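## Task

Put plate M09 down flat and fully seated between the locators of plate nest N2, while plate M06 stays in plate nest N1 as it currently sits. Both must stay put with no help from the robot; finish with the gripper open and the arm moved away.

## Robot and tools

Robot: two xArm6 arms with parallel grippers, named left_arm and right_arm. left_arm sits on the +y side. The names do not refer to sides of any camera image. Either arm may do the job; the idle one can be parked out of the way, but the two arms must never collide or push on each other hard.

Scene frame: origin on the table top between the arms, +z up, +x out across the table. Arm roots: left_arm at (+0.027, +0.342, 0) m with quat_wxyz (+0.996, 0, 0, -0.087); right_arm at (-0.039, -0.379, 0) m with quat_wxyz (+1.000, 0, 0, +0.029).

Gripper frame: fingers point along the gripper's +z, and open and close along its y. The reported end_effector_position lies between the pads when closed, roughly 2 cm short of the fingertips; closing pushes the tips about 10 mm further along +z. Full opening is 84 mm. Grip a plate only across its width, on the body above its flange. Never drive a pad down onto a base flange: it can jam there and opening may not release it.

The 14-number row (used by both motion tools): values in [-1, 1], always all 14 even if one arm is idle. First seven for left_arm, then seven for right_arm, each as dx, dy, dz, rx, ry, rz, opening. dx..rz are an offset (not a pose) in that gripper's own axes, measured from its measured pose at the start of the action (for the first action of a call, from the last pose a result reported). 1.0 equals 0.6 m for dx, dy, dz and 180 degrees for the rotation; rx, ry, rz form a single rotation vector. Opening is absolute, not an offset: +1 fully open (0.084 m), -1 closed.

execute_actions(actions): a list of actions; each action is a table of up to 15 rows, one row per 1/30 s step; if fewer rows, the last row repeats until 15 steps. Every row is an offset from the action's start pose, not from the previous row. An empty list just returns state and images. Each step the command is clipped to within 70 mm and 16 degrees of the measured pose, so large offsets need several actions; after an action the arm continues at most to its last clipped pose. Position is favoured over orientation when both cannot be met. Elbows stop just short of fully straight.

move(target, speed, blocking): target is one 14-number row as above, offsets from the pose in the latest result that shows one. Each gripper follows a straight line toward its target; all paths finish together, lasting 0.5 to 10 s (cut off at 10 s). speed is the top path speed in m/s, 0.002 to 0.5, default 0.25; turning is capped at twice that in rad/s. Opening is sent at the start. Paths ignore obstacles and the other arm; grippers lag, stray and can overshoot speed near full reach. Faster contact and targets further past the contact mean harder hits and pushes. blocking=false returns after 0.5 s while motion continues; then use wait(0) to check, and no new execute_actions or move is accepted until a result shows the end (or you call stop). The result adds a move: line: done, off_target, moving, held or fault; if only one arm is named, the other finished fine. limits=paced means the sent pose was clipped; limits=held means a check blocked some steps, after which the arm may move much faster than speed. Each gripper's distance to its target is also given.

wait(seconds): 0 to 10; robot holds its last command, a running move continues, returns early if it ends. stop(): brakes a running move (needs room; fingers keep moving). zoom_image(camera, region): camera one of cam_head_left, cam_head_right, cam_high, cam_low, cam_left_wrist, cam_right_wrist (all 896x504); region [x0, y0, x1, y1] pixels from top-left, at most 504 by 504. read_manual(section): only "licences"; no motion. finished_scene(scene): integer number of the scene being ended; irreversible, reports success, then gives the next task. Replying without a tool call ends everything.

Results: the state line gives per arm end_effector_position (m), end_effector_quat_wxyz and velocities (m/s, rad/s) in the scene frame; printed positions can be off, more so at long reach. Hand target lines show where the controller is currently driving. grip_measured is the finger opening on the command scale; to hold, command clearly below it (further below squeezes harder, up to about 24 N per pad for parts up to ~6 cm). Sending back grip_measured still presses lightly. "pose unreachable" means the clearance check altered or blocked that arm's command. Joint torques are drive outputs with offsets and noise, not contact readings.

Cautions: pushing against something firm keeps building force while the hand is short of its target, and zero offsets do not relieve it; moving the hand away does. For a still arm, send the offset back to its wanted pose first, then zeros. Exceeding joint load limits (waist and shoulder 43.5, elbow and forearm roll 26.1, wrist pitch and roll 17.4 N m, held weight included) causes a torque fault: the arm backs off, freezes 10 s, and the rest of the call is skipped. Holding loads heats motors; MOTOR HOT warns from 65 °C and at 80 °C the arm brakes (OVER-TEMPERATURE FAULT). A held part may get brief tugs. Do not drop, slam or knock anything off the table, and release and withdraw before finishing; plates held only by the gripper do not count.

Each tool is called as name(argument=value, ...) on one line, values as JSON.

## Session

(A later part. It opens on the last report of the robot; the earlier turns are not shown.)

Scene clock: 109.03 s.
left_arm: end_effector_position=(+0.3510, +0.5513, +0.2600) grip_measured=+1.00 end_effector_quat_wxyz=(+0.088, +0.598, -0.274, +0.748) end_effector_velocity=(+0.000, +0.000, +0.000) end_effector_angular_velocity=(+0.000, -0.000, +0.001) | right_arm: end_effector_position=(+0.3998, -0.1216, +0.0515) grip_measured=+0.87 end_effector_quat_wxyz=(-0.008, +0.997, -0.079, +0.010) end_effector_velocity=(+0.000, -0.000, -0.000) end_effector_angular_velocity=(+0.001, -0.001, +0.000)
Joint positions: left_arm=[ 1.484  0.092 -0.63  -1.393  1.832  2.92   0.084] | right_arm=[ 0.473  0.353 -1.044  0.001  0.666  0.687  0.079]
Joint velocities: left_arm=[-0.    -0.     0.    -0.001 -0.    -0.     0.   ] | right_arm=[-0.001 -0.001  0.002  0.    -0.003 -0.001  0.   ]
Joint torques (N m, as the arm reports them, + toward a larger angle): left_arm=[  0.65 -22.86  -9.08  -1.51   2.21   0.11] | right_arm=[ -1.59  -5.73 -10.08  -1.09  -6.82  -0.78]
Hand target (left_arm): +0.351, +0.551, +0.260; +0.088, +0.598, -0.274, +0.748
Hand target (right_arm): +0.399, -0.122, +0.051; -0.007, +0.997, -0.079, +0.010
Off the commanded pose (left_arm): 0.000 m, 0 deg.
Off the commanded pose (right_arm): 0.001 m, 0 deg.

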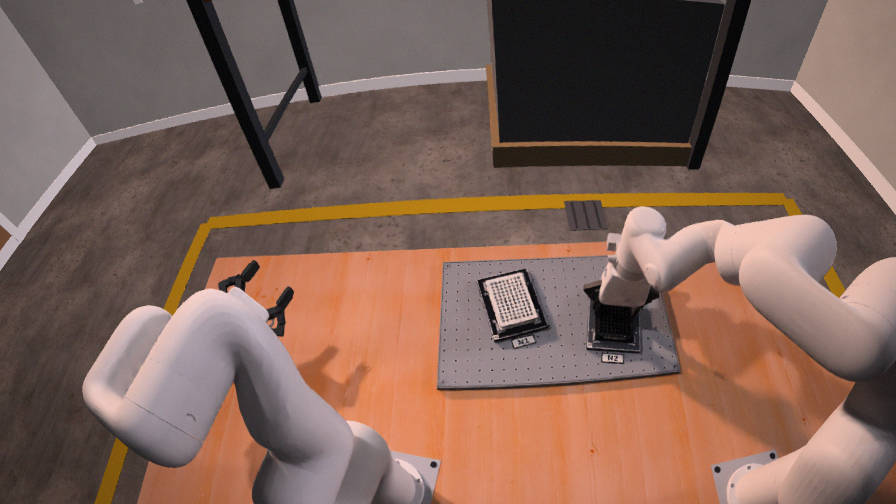

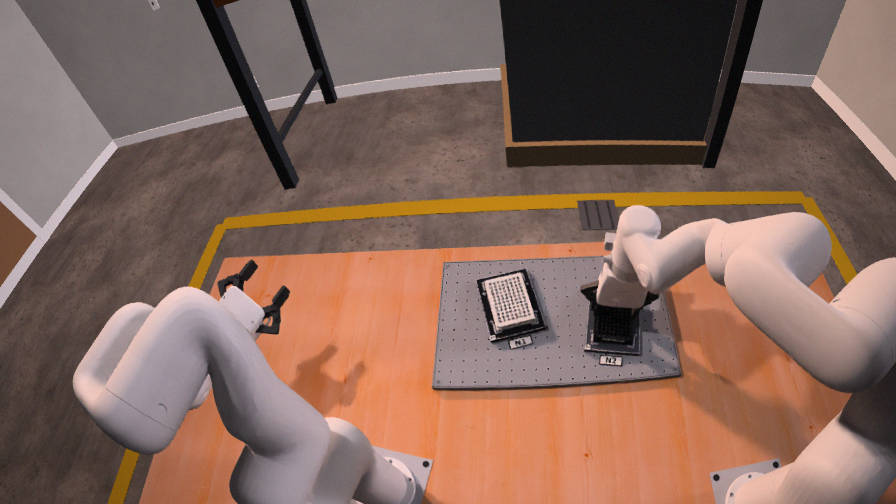

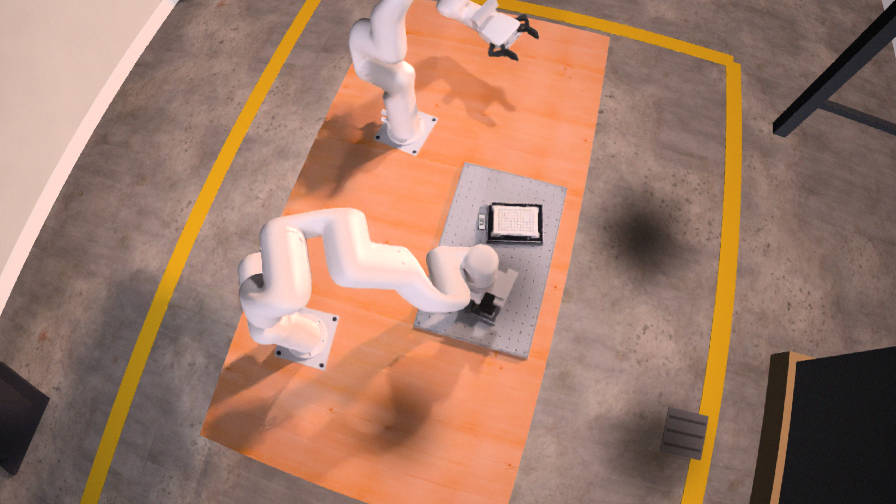

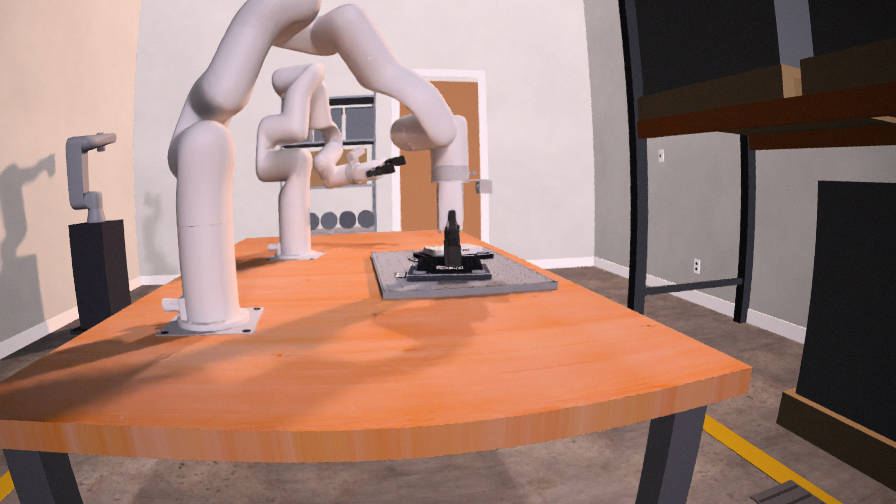

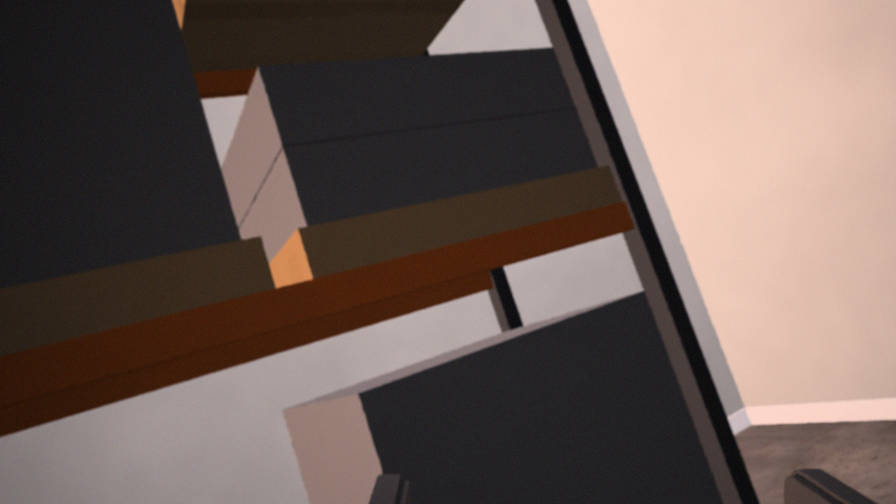

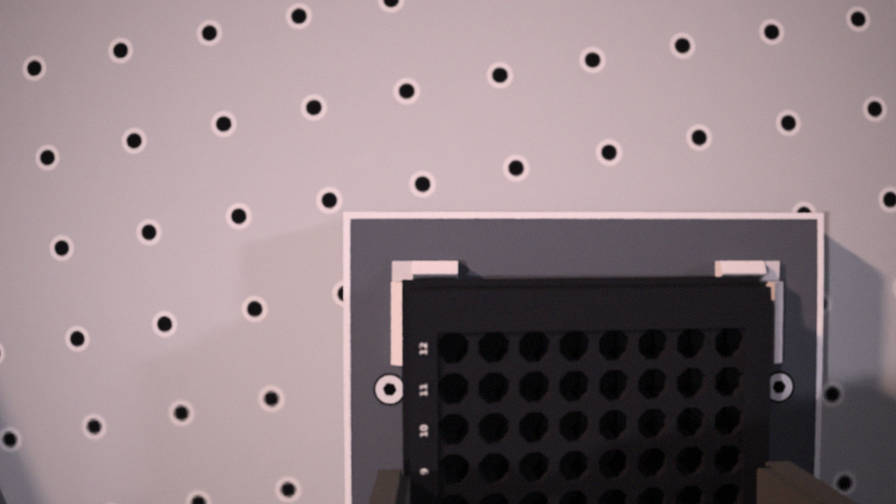

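execute_actions(actions=[[[0,0,0,0,0,0,1,0,0,-0.002,0,0,0,0.3]],[[0,0,0,0,0,0,1,0,0,0,0,0,0,1]],[[0,0,0,0,0,0,1,0,0,0,0,0,0,1]]])

move(target=[0,0,0,0,0,0,1,0.1,0,-0.15,0,0,0,1], speed=0.15)

zoom_image(camera="cam_head_left", region=[570,280,670,370])

zoom_image(camera="cam_low", region=[390,240,510,290])

Scene clock: 119.47 s.
left_arm: end_effector_position=(+0.3510, +0.5513, +0.2600) grip_measured=+1.00 end_effector_quat_wxyz=(+0.088, +0.598, -0.274, +0.748) end_effector_velocity=(+0.000, +0.000, +0.000) end_effector_angular_velocity=(-0.002, +0.000, -0.001) | right_arm: end_effector_position=(+0.3995, -0.1221, +0.0512) grip_measured=+1.00 end_effector_quat_wxyz=(-0.007, +0.997, -0.079, +0.009) end_effector_velocity=(+0.000, +0.000, +0.000) end_effector_angular_velocity=(+0.000, -0.000, -0.003)
Joint positions: left_arm=[ 1.484  0.092 -0.63  -1.393  1.832  2.92   0.084] | right_arm=[ 0.472  0.353 -1.043  0.001  0.667  0.687  0.084]
Joint velocities: left_arm=[-0.     0.001 -0.001  0.     0.001 -0.001  0.   ] | right_arm=[ 0.    -0.    -0.    -0.     0.     0.004  0.   ]
Joint torques (N m, as the arm reports them, + toward a larger angle): left_arm=[  1.46 -22.89  -8.93  -1.92   2.15   0.32] | right_arm=[ -0.81 -13.92 -10.75  -1.39  -2.05  -0.03]
Hand target (left_arm): +0.351, +0.551, +0.260; +0.088, +0.598, -0.274, +0.748
Hand target (right_arm): +0.399, -0.122, +0.051; -0.007, +0.997, -0.079, +0.009
Off the commanded pose (left_arm): 0.000 m, 0 deg.
Off the commanded pose (right_arm): 0.000 m, 0 deg.

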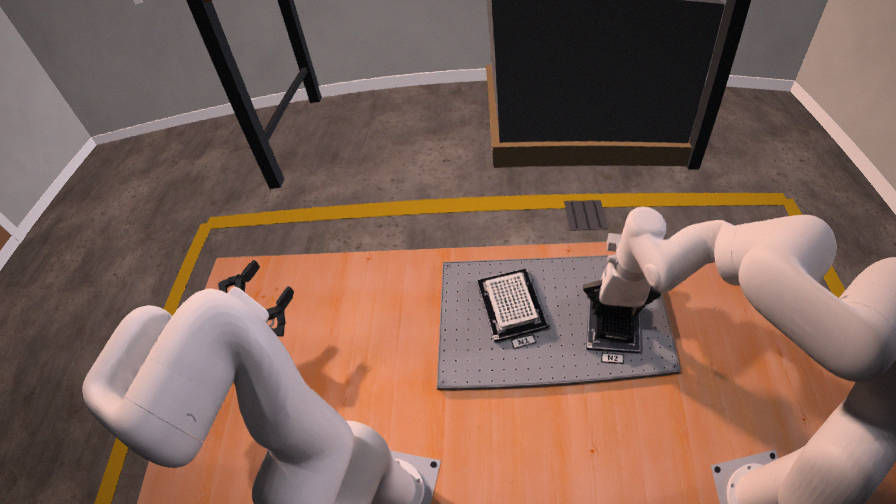

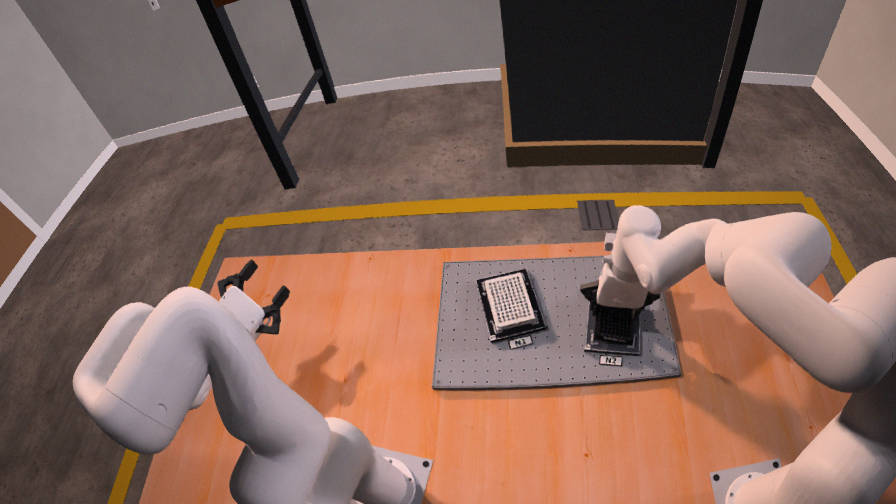

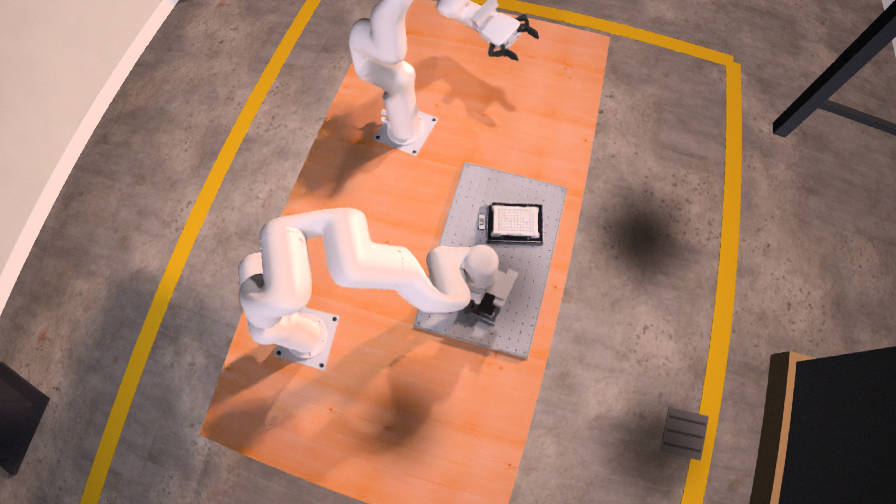

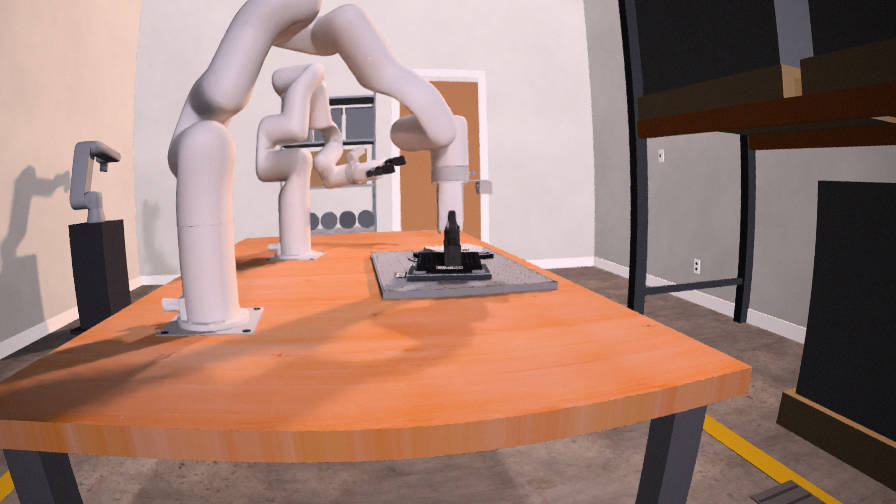

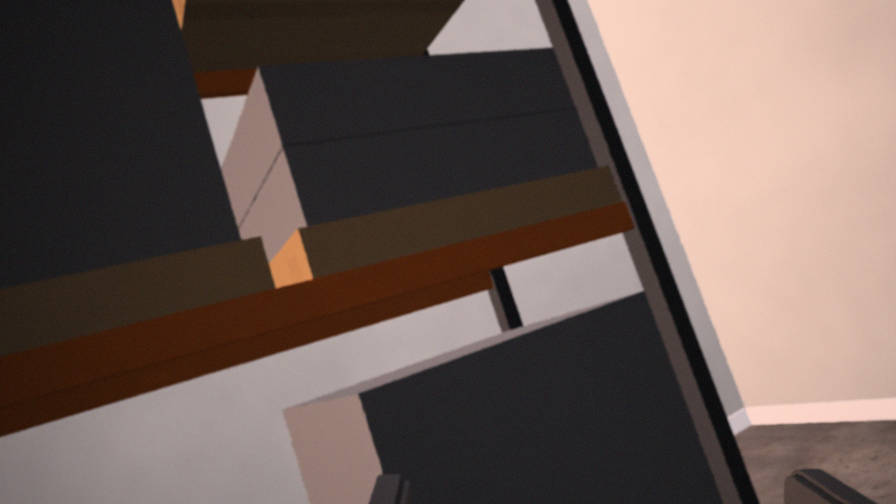

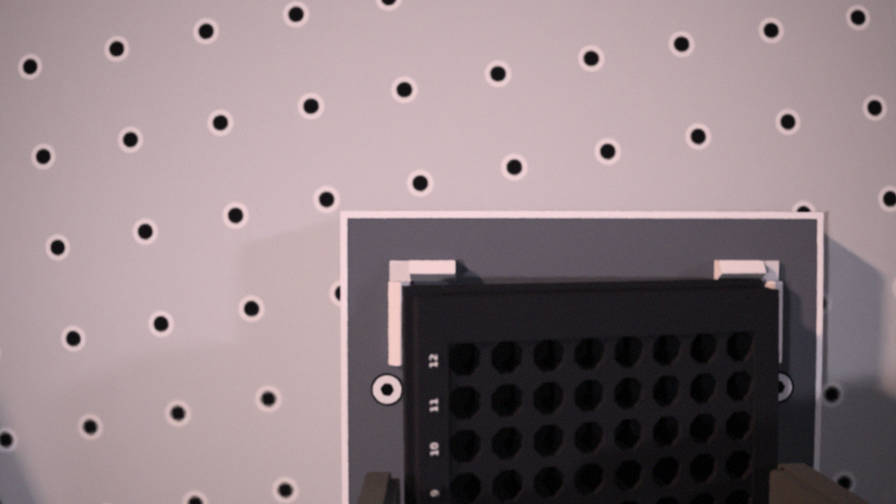

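Scene clock: 120.60 s.
left_arm: end_effector_position=(+0.3510, +0.5513, +0.2600) grip_measured=+1.00 end_effector_quat_wxyz=(+0.088, +0.598, -0.274, +0.748) end_effector_velocity=(-0.000, +0.000, -0.001) end_effector_angular_velocity=(-0.002, +0.002, +0.001) | right_arm: end_effector_position=(+0.4566, -0.1330, +0.1413) grip_measured=+1.00 end_effector_quat_wxyz=(-0.006, +0.997, -0.079, +0.009) end_effector_velocity=(+0.003, +0.001, +0.005) end_effector_angular_velocity=(+0.004, -0.008, +0.001)
Joint positions: left_arm=[ 1.484  0.092 -0.63  -1.393  1.832  2.92   0.084] | right_arm=[ 0.403  0.337 -1.316  0.002  0.957  0.617  0.084]
Joint velocities: left_arm=[ 0.     0.001  0.001 -0.    -0.001 -0.001 -0.   ] | right_arm=[-0.    -0.003 -0.008  0.     0.001 -0.001  0.   ]
Joint torques (N m, as the arm reports them, + toward a larger angle): left_arm=[  0.62 -22.82  -9.24  -1.7    2.18  -0.01] | right_arm=[ -0.36 -17.86 -14.49  -0.79  -2.11   0.  ]
Hand target (left_arm): +0.351, +0.551, +0.260; +0.088, +0.598, -0.274, +0.748
Hand target (right_arm): +0.457, -0.133, +0.142; -0.007, +0.997, -0.079, +0.010
Off the commanded pose (left_arm): 0.000 m, 0 deg.
Off the commanded pose (right_arm): 0.001 m, 0 deg.
move: done

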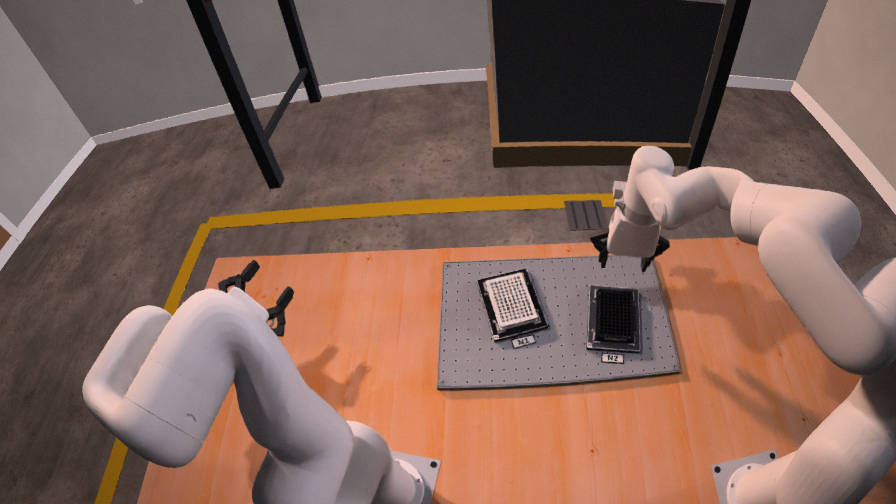

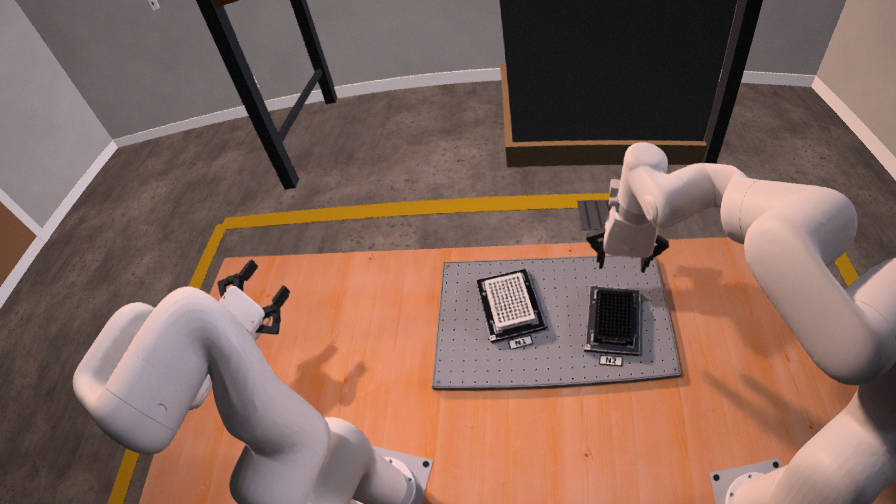

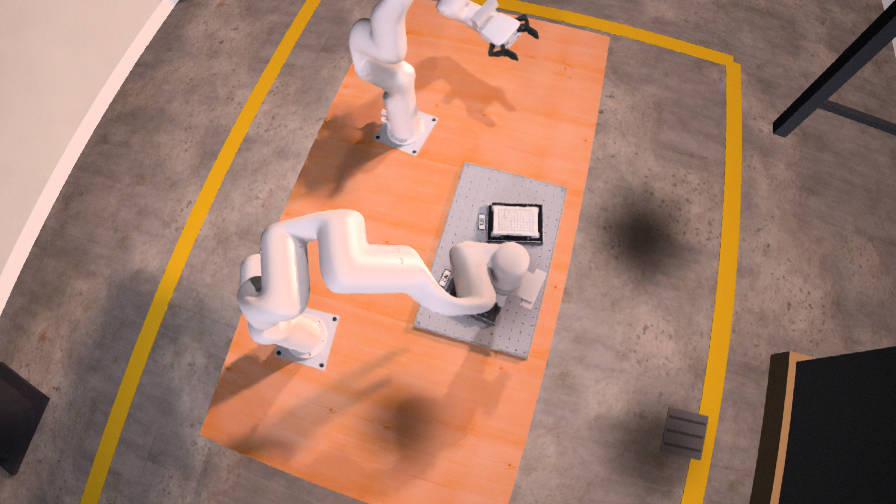

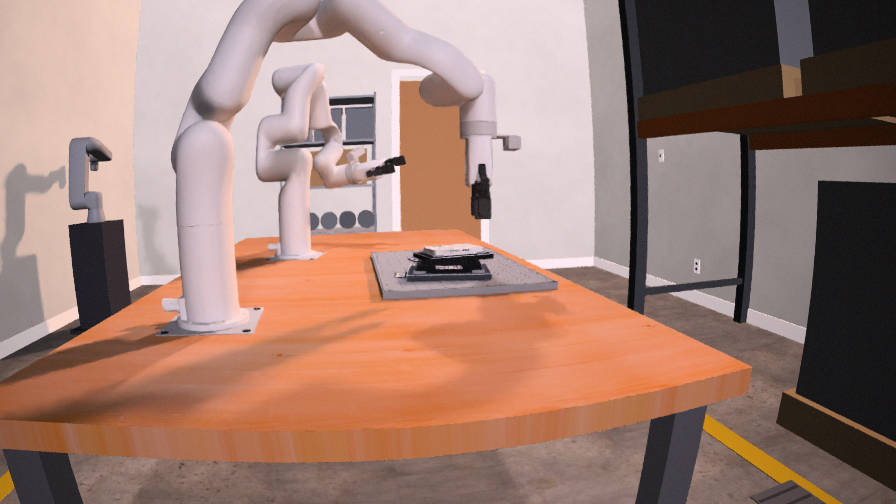

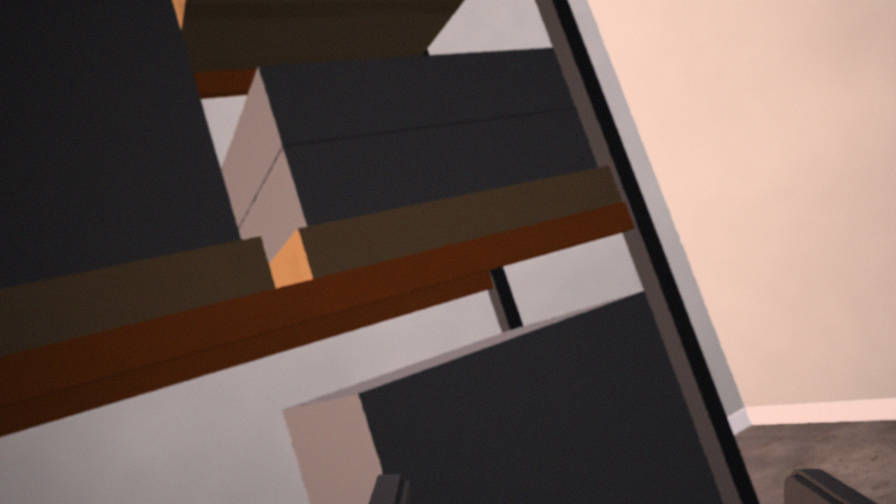

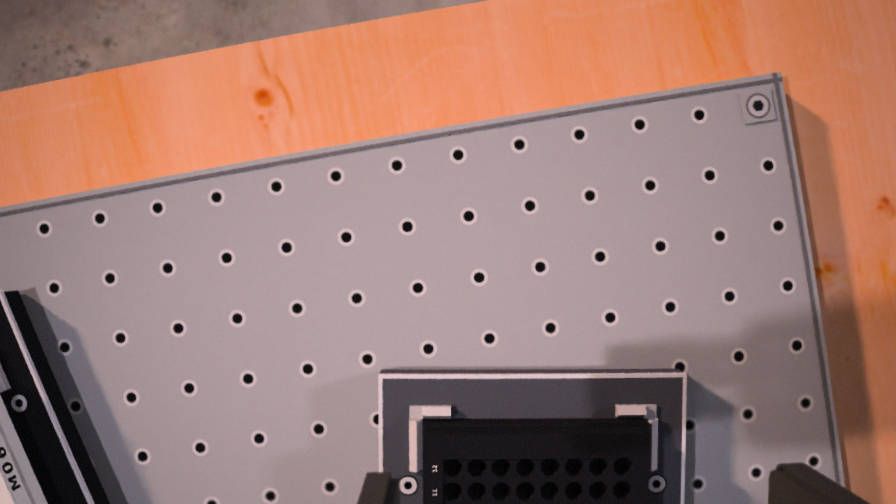

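Region (570, 280, 670, 370) of cam_head_left's 896x504 image, scaled by 5.040, with more detail than that image has; it fills the top 454 rows of this view, and the rest is white.

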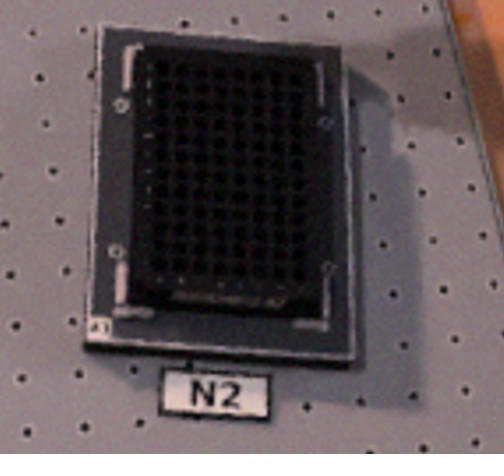

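Region (390, 240, 510, 290) of cam_low's 896x504 image, scaled by 4.200, with more detail than that image has; it fills the top 210 rows of this view, and the rest is white.

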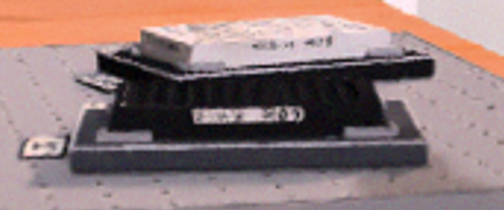

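move(target=[0,0,0,0,0,0,1,-0.2,0.06,-0.06,0,0,0,1], speed=0.2)

zoom_image(camera="cam_right_wrist", region=[200,0,700,504])

Scene clock: 128.23 s.
left_arm: end_effector_position=(+0.3510, +0.5513, +0.2600) grip_measured=+1.00 end_effector_quat_wxyz=(+0.088, +0.598, -0.274, +0.748) end_effector_velocity=(+0.000, +0.000, +0.000) end_effector_angular_velocity=(-0.000, -0.001, +0.000) | right_arm: end_effector_position=(+0.3320, -0.1502, +0.1748) grip_measured=+1.00 end_effector_quat_wxyz=(-0.006, +0.997, -0.079, +0.008) end_effector_velocity=(-0.001, +0.000, +0.001) end_effector_angular_velocity=(+0.001, -0.002, +0.000)
Joint positions: left_arm=[ 1.484  0.092 -0.63  -1.393  1.832  2.92   0.084] | right_arm=[ 0.495 -0.087 -0.881  0.     0.947  0.711  0.084]
Joint velocities: left_arm=[-0.     0.    -0.001 -0.001  0.    -0.     0.   ] | right_arm=[ 0.001 -0.004  0.002  0.     0.     0.001  0.   ]
Joint torques (N m, as the arm reports them, + toward a larger angle): left_arm=[  0.58 -22.24  -8.89  -1.68   2.11   0.17] | right_arm=[ -0.39 -12.11 -14.6   -0.68  -2.1    0.14]
Hand target (left_arm): +0.351, +0.551, +0.260; +0.088, +0.598, -0.274, +0.748
Hand target (right_arm): +0.332, -0.150, +0.175; -0.007, +0.997, -0.079, +0.009
Off the commanded pose (left_arm): 0.000 m, 0 deg.
Off the commanded pose (right_arm): 0.000 m, 0 deg.
move: done

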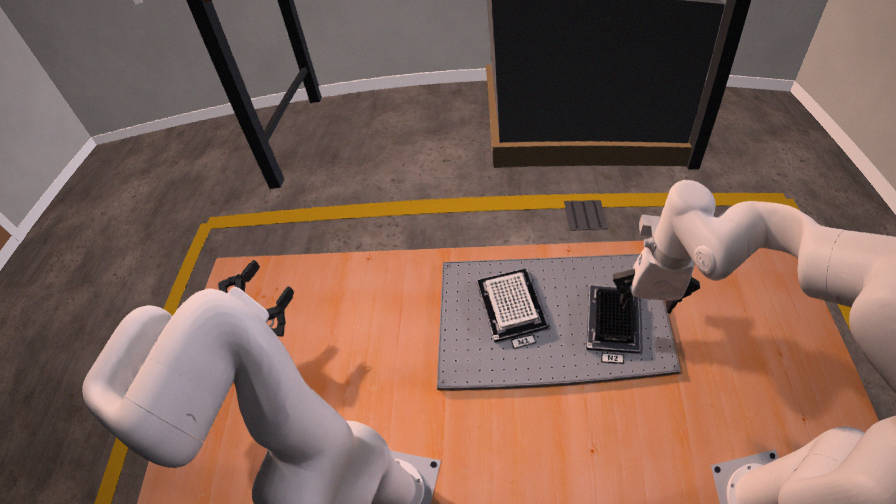

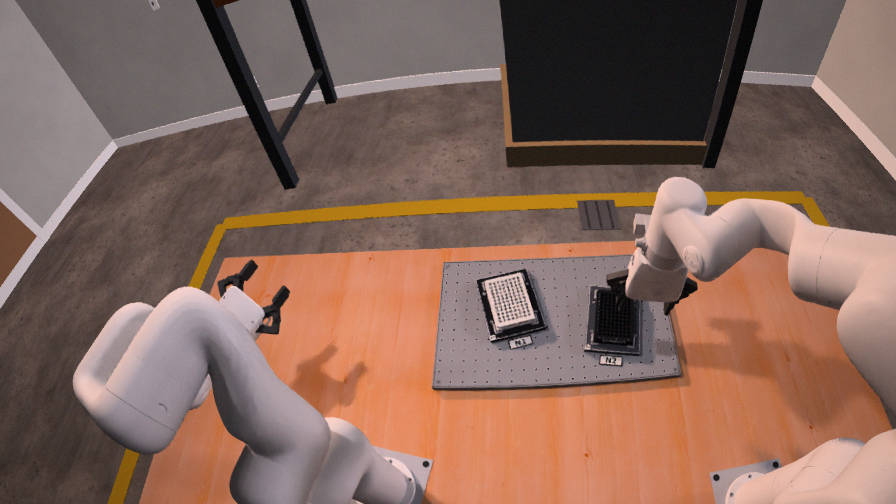

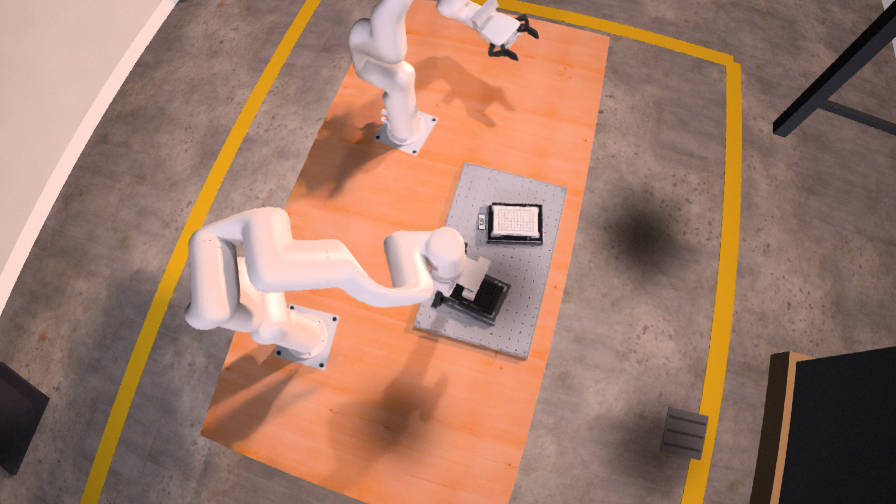

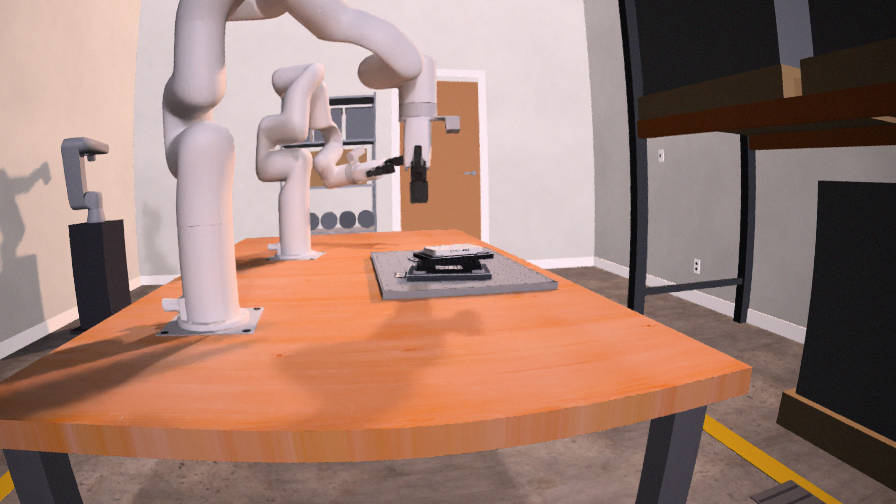

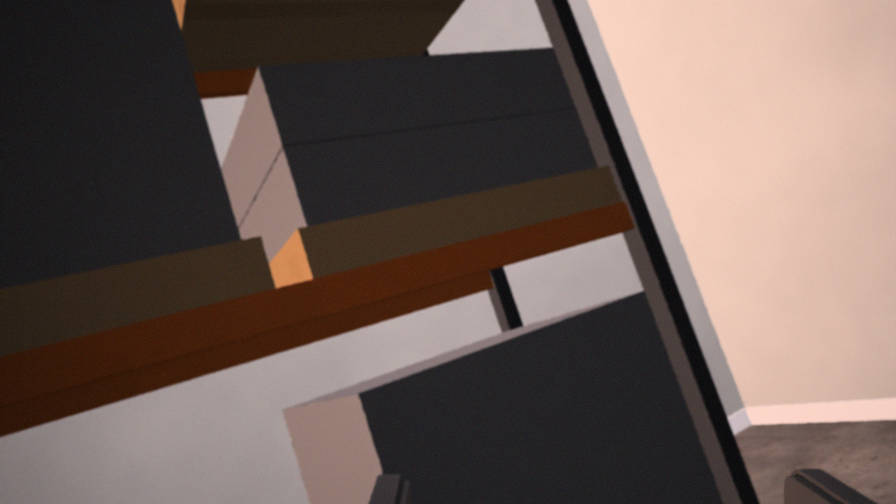

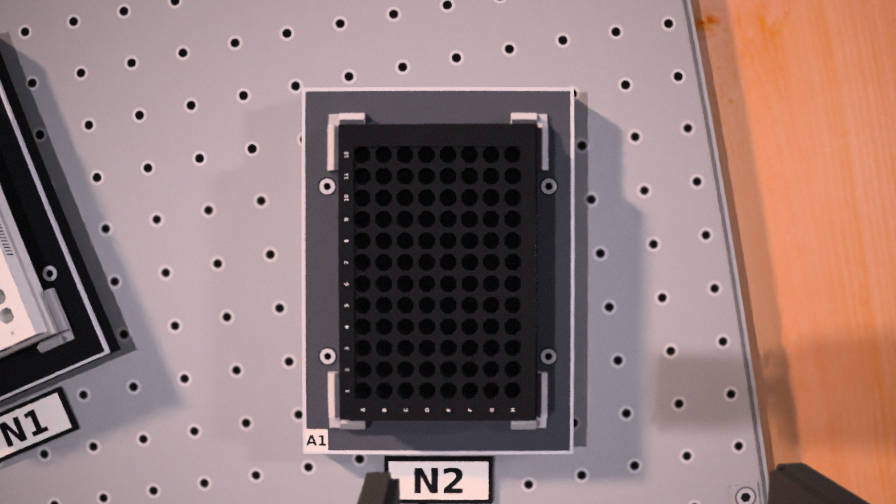

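Region (200, 0, 700, 504) of cam_right_wrist's 896x504 image, scaled by 1.000; it fills the left 500 columns of this view, and the rest is white.

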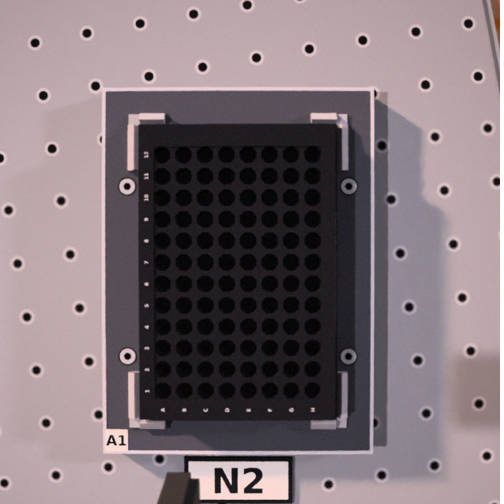

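Inside all four locators: it dropped in.

finished_scene(scene=2)

The scene is finished: the task was done.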